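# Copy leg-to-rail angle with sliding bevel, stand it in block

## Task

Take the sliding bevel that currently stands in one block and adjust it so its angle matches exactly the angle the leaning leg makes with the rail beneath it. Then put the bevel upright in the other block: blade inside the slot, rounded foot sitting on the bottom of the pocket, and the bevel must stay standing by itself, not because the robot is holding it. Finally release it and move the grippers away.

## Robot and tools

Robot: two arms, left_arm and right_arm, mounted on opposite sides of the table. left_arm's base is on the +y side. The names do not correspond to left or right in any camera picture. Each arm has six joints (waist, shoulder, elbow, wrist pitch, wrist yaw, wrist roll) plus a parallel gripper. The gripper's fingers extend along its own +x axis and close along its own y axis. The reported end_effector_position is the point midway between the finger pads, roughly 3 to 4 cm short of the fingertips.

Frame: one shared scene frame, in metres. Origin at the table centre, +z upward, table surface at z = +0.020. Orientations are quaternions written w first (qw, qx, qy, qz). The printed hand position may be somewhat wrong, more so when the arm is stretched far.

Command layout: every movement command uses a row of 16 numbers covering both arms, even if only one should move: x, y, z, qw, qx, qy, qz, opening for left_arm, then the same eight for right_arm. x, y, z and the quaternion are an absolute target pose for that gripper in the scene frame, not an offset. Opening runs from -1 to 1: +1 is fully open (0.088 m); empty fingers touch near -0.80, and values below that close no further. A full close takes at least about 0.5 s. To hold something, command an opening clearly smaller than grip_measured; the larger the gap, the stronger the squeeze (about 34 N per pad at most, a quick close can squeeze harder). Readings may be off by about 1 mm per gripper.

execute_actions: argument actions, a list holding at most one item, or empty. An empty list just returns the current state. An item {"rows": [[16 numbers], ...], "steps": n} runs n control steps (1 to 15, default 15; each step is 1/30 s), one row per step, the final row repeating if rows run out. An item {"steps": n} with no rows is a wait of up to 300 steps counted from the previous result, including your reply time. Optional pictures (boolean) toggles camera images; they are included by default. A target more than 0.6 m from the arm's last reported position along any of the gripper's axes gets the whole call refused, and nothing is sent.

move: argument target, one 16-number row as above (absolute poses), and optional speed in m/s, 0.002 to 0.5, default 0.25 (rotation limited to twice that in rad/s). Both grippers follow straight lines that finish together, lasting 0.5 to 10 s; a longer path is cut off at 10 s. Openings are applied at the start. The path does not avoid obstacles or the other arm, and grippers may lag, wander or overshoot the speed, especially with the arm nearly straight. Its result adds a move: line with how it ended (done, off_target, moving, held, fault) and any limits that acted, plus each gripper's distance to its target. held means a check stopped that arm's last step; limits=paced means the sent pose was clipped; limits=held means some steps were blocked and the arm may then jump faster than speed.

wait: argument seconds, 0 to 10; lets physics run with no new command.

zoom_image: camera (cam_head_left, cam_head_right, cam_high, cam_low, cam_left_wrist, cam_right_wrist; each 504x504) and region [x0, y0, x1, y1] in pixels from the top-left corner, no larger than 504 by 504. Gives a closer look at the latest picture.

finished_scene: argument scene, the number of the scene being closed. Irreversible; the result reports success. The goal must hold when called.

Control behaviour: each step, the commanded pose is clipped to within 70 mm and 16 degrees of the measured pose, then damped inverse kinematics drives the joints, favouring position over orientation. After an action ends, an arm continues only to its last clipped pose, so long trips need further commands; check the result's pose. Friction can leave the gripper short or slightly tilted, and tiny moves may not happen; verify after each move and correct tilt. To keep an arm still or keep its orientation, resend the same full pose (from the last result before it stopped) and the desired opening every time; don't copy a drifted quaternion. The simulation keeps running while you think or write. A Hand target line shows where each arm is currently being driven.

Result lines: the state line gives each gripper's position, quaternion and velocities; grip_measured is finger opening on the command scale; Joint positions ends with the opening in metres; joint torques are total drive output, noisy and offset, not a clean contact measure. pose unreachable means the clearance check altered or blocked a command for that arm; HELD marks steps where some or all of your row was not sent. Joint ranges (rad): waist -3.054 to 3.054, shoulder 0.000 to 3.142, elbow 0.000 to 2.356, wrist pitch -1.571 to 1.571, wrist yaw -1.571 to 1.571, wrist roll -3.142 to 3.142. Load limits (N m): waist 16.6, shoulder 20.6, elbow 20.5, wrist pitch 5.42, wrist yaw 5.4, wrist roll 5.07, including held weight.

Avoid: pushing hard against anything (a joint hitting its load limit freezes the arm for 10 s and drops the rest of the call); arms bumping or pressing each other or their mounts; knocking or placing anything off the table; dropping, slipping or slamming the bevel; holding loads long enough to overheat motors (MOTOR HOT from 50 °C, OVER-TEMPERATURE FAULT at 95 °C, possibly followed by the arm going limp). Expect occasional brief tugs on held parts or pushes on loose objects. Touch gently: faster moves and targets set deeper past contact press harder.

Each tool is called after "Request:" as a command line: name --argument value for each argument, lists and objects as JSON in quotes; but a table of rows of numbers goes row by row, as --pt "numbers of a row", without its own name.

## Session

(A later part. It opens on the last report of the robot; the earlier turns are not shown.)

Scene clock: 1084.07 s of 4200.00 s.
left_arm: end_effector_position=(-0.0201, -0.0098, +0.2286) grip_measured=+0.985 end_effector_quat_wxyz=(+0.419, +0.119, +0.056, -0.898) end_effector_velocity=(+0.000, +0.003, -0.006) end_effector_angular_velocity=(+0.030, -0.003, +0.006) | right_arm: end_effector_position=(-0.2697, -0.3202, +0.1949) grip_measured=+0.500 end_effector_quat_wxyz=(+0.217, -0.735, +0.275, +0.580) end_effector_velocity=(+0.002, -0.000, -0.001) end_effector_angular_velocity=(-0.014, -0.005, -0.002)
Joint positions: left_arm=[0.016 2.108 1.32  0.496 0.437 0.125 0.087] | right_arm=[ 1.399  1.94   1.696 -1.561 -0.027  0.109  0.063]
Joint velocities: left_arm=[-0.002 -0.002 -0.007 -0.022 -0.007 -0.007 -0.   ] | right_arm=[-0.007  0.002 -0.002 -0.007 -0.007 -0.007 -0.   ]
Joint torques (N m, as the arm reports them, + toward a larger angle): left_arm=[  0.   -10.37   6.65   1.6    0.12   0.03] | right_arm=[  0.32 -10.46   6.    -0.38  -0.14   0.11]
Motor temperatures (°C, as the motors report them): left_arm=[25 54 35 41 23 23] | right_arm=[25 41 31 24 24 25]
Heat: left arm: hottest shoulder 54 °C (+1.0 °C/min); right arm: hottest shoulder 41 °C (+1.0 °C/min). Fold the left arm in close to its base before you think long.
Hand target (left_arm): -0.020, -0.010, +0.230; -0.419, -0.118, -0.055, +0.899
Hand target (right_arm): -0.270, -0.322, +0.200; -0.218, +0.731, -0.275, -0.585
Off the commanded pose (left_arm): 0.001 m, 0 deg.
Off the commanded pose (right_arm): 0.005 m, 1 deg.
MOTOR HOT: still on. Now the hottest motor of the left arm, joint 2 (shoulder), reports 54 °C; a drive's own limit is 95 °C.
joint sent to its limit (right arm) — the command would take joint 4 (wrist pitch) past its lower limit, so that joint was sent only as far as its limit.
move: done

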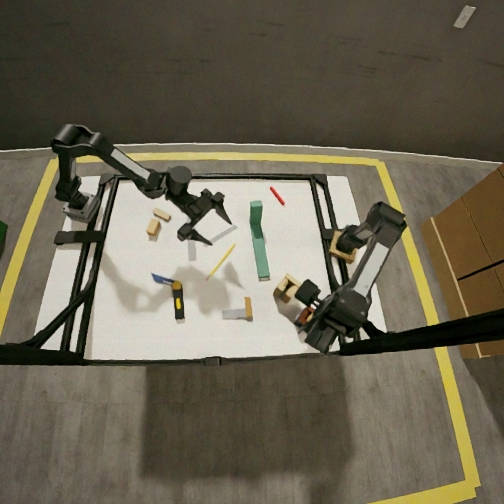

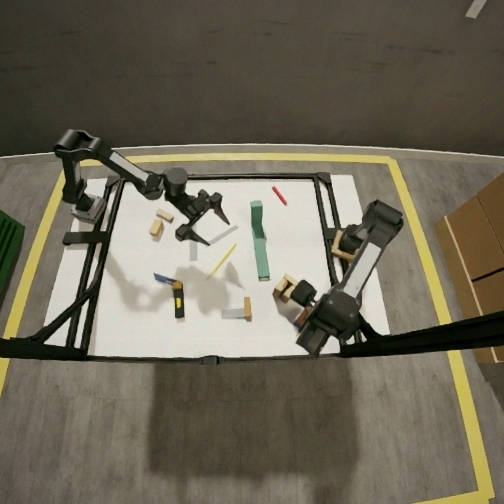

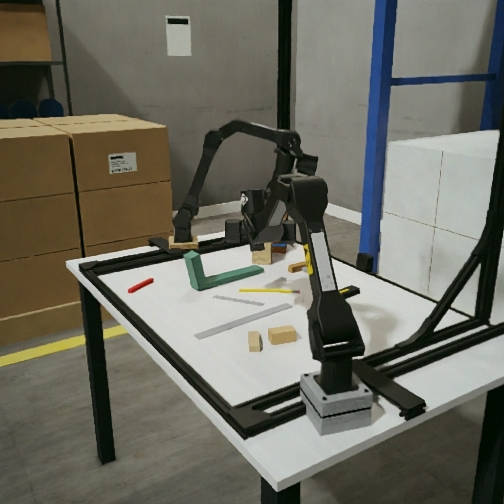

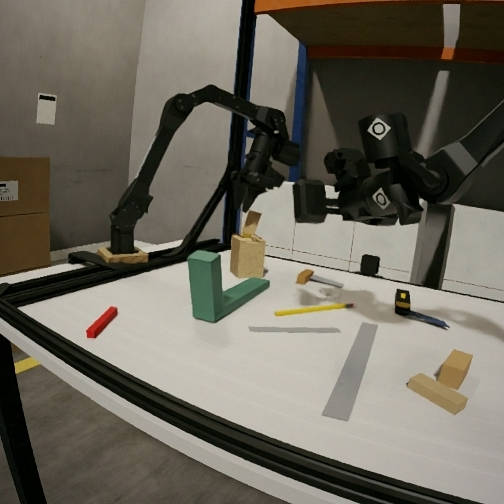

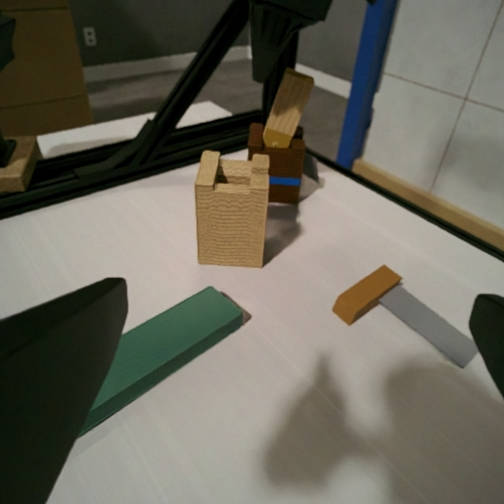

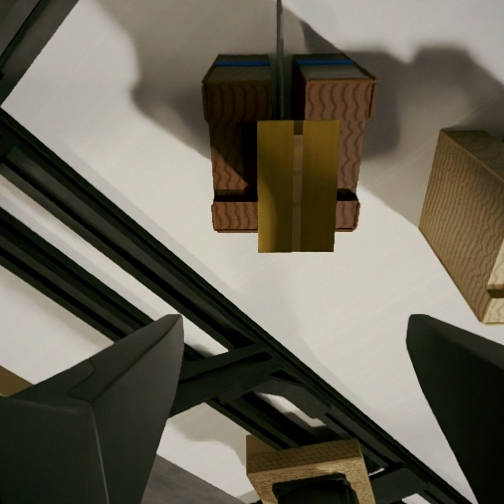

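Request:
move --target '[-0.02,-0.01,0.23,0.4190,0.1183,0.0551,-0.8985,1, -0.20,-0.40,0.26, 0.2476,-0.6625,0.2476,0.6625,0.5]' --speed 0.15

Request:
zoom_image --camera "cam_left_wrist" --region '[230, 50, 350, 220]'

Scene clock: 1117.83 s of 4200.00 s.
left_arm: end_effector_position=(-0.0199, -0.0098, +0.2286) grip_measured=+0.985 end_effector_quat_wxyz=(+0.419, +0.119, +0.056, -0.898) end_effector_velocity=(+0.000, +0.002, -0.004) end_effector_angular_velocity=(+0.016, -0.013, +0.003) | right_arm: end_effector_position=(-0.2028, -0.3978, +0.2615) grip_measured=+0.500 end_effector_quat_wxyz=(+0.247, -0.661, +0.249, +0.663) end_effector_velocity=(+0.003, -0.001, +0.002) end_effector_angular_velocity=(+0.008, -0.001, -0.005)
Joint positions: left_arm=[0.016 2.108 1.32  0.496 0.437 0.125 0.087] | right_arm=[ 1.533  1.395  1.387 -1.561 -0.003  0.248  0.063]
Joint velocities: left_arm=[-0.002 -0.002 -0.002 -0.022 -0.007  0.007  0.   ] | right_arm=[ 0.002 -0.012 -0.002 -0.007  0.007  0.007 -0.   ]
Joint torques (N m, as the arm reports them, + toward a larger angle): left_arm=[  0.01 -10.36   6.67   1.6    0.12   0.03] | right_arm=[ 0.31 -5.8   4.85  0.02  0.12  0.1 ]
Motor temperatures (°C, as the motors report them): left_arm=[25 55 35 41 23 23] | right_arm=[25 44 31 24 24 25]
Heat: left arm: hottest shoulder 55 °C (+1.0 °C/min); right arm: hottest shoulder 44 °C (+4.0 °C/min). Fold the left arm in close to its base before you think long.
Hand target (left_arm): -0.020, -0.010, +0.230; -0.419, -0.118, -0.055, +0.898
Hand target (right_arm): -0.200, -0.400, +0.261; -0.248, +0.662, -0.248, -0.662
Off the commanded pose (left_arm): 0.001 m, 0 deg.
Off the commanded pose (right_arm): 0.004 m, 0 deg.
MOTOR HOT: still on. Now the hottest motor of the left arm, joint 2 (shoulder), reports 55 °C; a drive's own limit is 95 °C.
joint sent to its limit (right arm) — the command would take joint 4 (wrist pitch) past its lower limit, so that joint was sent only as far as its limit.
After step 90, 29.47 s passed at rest.
move: done

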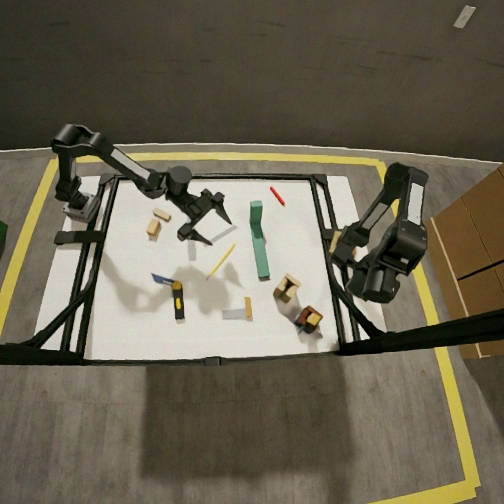

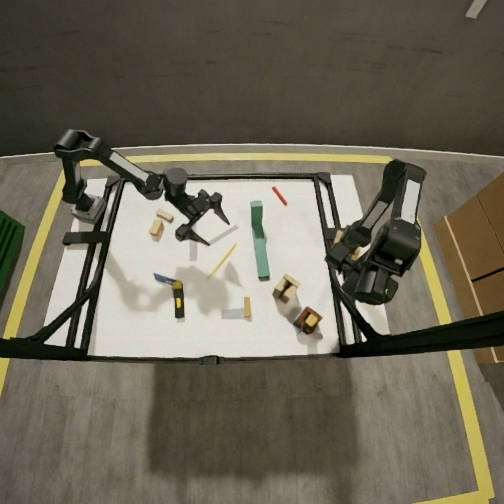

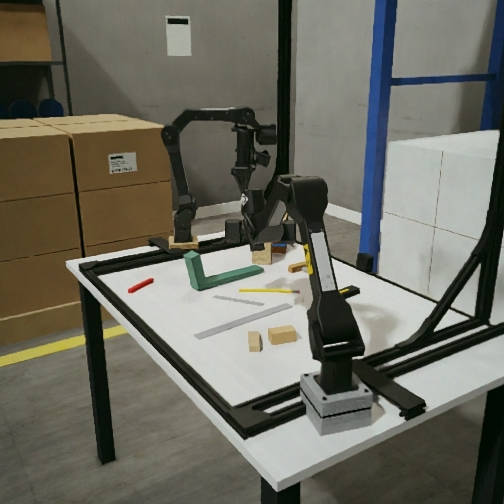

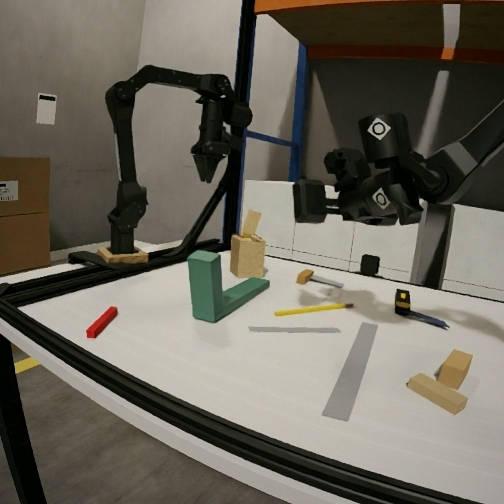

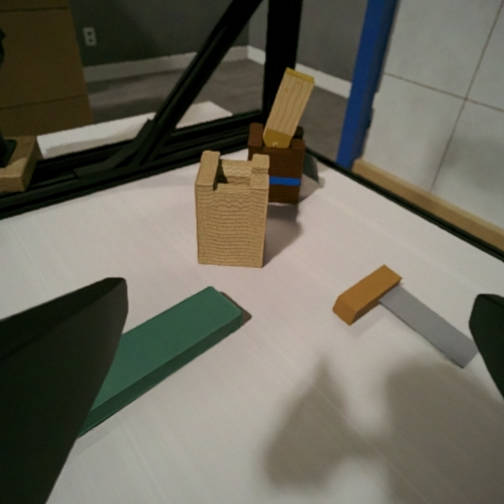

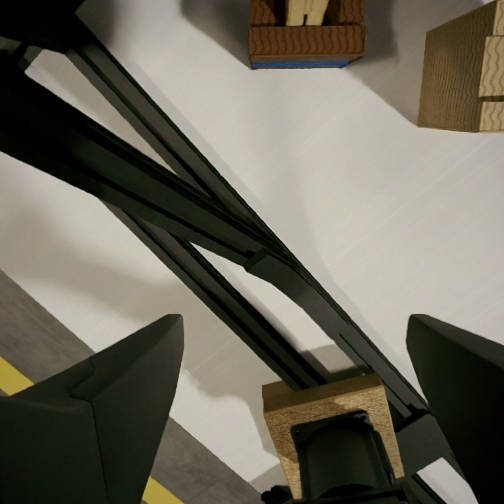

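Region (230, 50, 350, 220) of cam_left_wrist's 504x504 image, scaled by 2.965, with more detail than that image has; it fills the left 356 columns of this view, and the rest is white.

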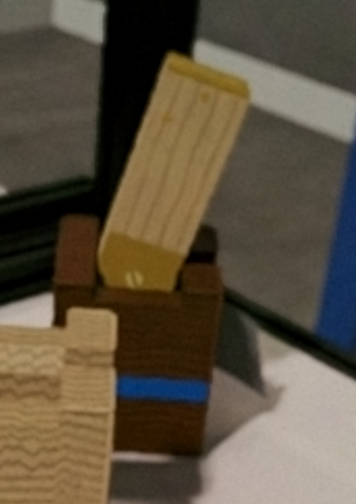

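Request:
zoom_image --camera "cam_left_wrist" --region '[260, 100, 340, 200]'

Request:
zoom_image --camera "cam_head_right" --region '[270, 280, 350, 350]'

Region (260, 100, 340, 200) of cam_left_wrist's 504x504 image, scaled by 5.040, with more detail than that image has; it fills the left 403 columns of this view, and the rest is white.

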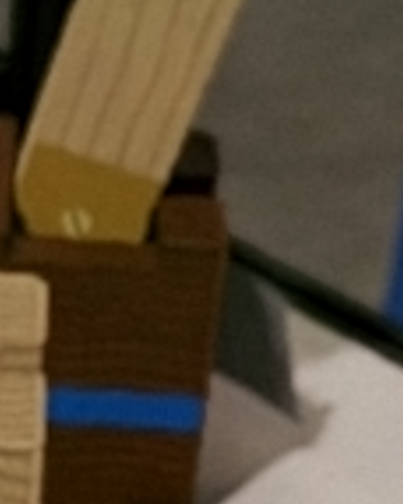

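Region (270, 280, 350, 350) of cam_head_right's 504x504 image, scaled by 6.300, with more detail than that image has; it fills the top 441 rows of this view, and the rest is white.

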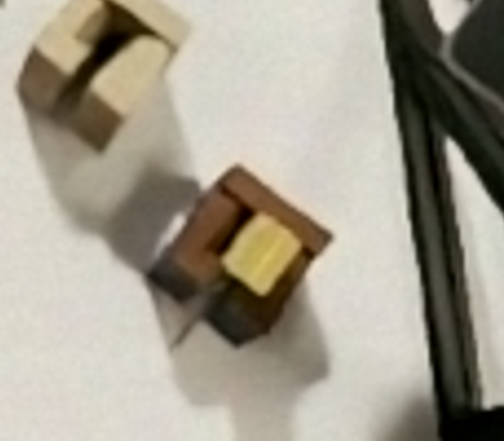

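Request:
move --target '[0.0,0.27,0.24,0.4190,0.1183,0.0551,-0.8985,1, -0.10,-0.36,0.26, 0.2476,-0.6625,0.2476,0.6625,0.5]' --speed 0.2

Scene clock: 1163.30 s of 4200.00 s.
left_arm: end_effector_position=(+0.0021, +0.2675, +0.2416) grip_measured=+0.985 end_effector_quat_wxyz=(+0.419, +0.119, +0.051, -0.899) end_effector_velocity=(+0.000, +0.003, +0.001) end_effector_angular_velocity=(+0.006, +0.003, +0.002) | right_arm: end_effector_position=(-0.1013, -0.3570, +0.2613) grip_measured=+0.500 end_effector_quat_wxyz=(+0.263, -0.640, +0.232, +0.684) end_effector_velocity=(+0.001, +0.003, +0.001) end_effector_angular_velocity=(+0.015, -0.001, +0.014)
Joint positions: left_arm=[-0.26   1.003  0.28   0.46   0.171  0.054  0.087] | right_arm=[ 1.027  1.148  1.215 -1.562 -0.    -0.258  0.063]
Joint velocities: left_arm=[-0.007 -0.022 -0.002 -0.022 -0.007 -0.007 -0.001] | right_arm=[-0.007 -0.002  0.002  0.007  0.007 -0.022 -0.   ]
Joint torques (N m, as the arm reports them, + toward a larger angle): left_arm=[-0.39 -2.95  5.83  1.47 -0.07 -0.15] | right_arm=[-0.36 -3.56  4.85  0.16  0.05 -0.09]
Motor temperatures (°C, as the motors report them): left_arm=[25 55 35 41 23 23] | right_arm=[25 38 30 23 24 25]
Heat: left arm: hottest shoulder 55 °C (+0.0 °C/min); right arm: hottest shoulder 38 °C (-5.1 °C/min). Fold the left arm in close to its base before you think long.
Hand target (left_arm): +0.003, +0.270, +0.239; -0.419, -0.120, -0.055, +0.898
Hand target (right_arm): -0.099, -0.358, +0.260; -0.263, +0.642, -0.232, -0.682
Off the commanded pose (left_arm): 0.004 m, 0 deg.
Off the commanded pose (right_arm): 0.004 m, 4 deg.
MOTOR HOT: still on. Now the hottest motor of the left arm, joint 2 (shoulder), reports 55 °C; a drive's own limit is 95 °C.
joint sent to its limit (right arm) — the command would take joint 4 (wrist pitch) past its lower limit, so that joint was sent only as far as its limit.
After step 90, 40.50 s passed at rest.
move: off_target (right_arm)

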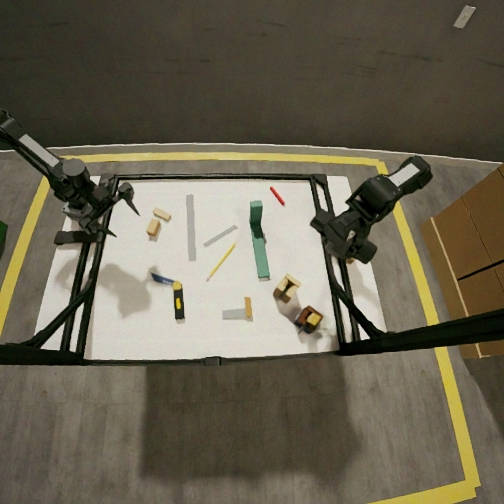

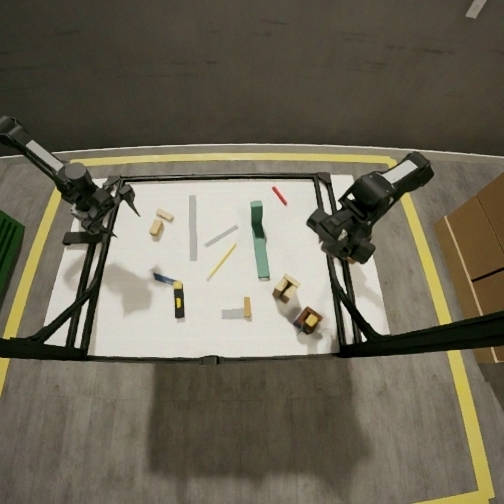

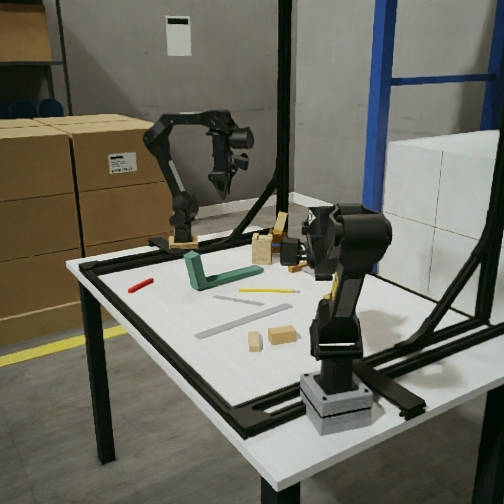

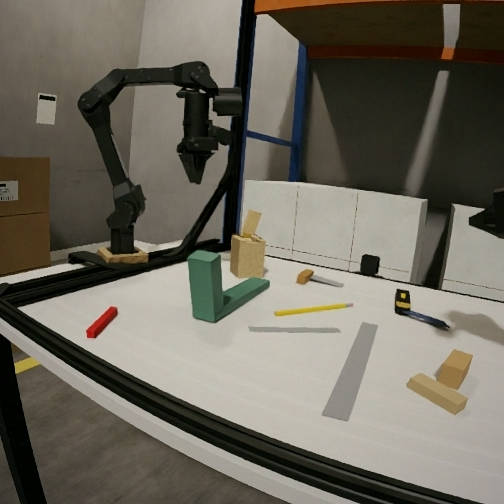

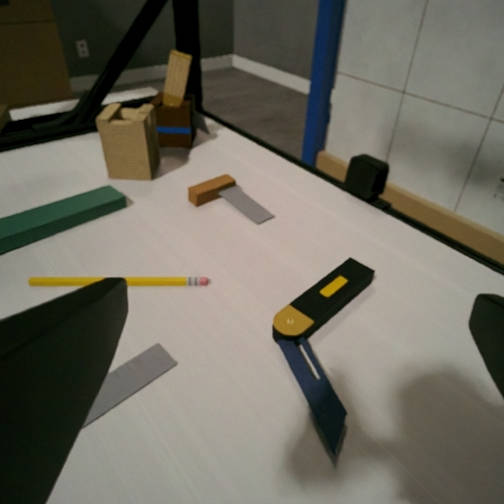

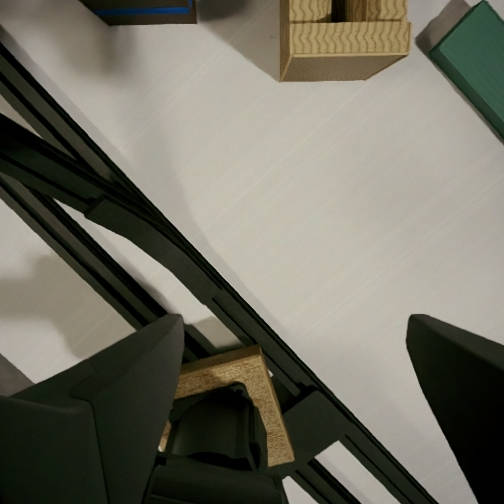

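The bevel is standing on its own in the brown block with its blade in the slot, and both arms are clear.

Request:
finished_scene --scene 2

The scene is finished: the task was done.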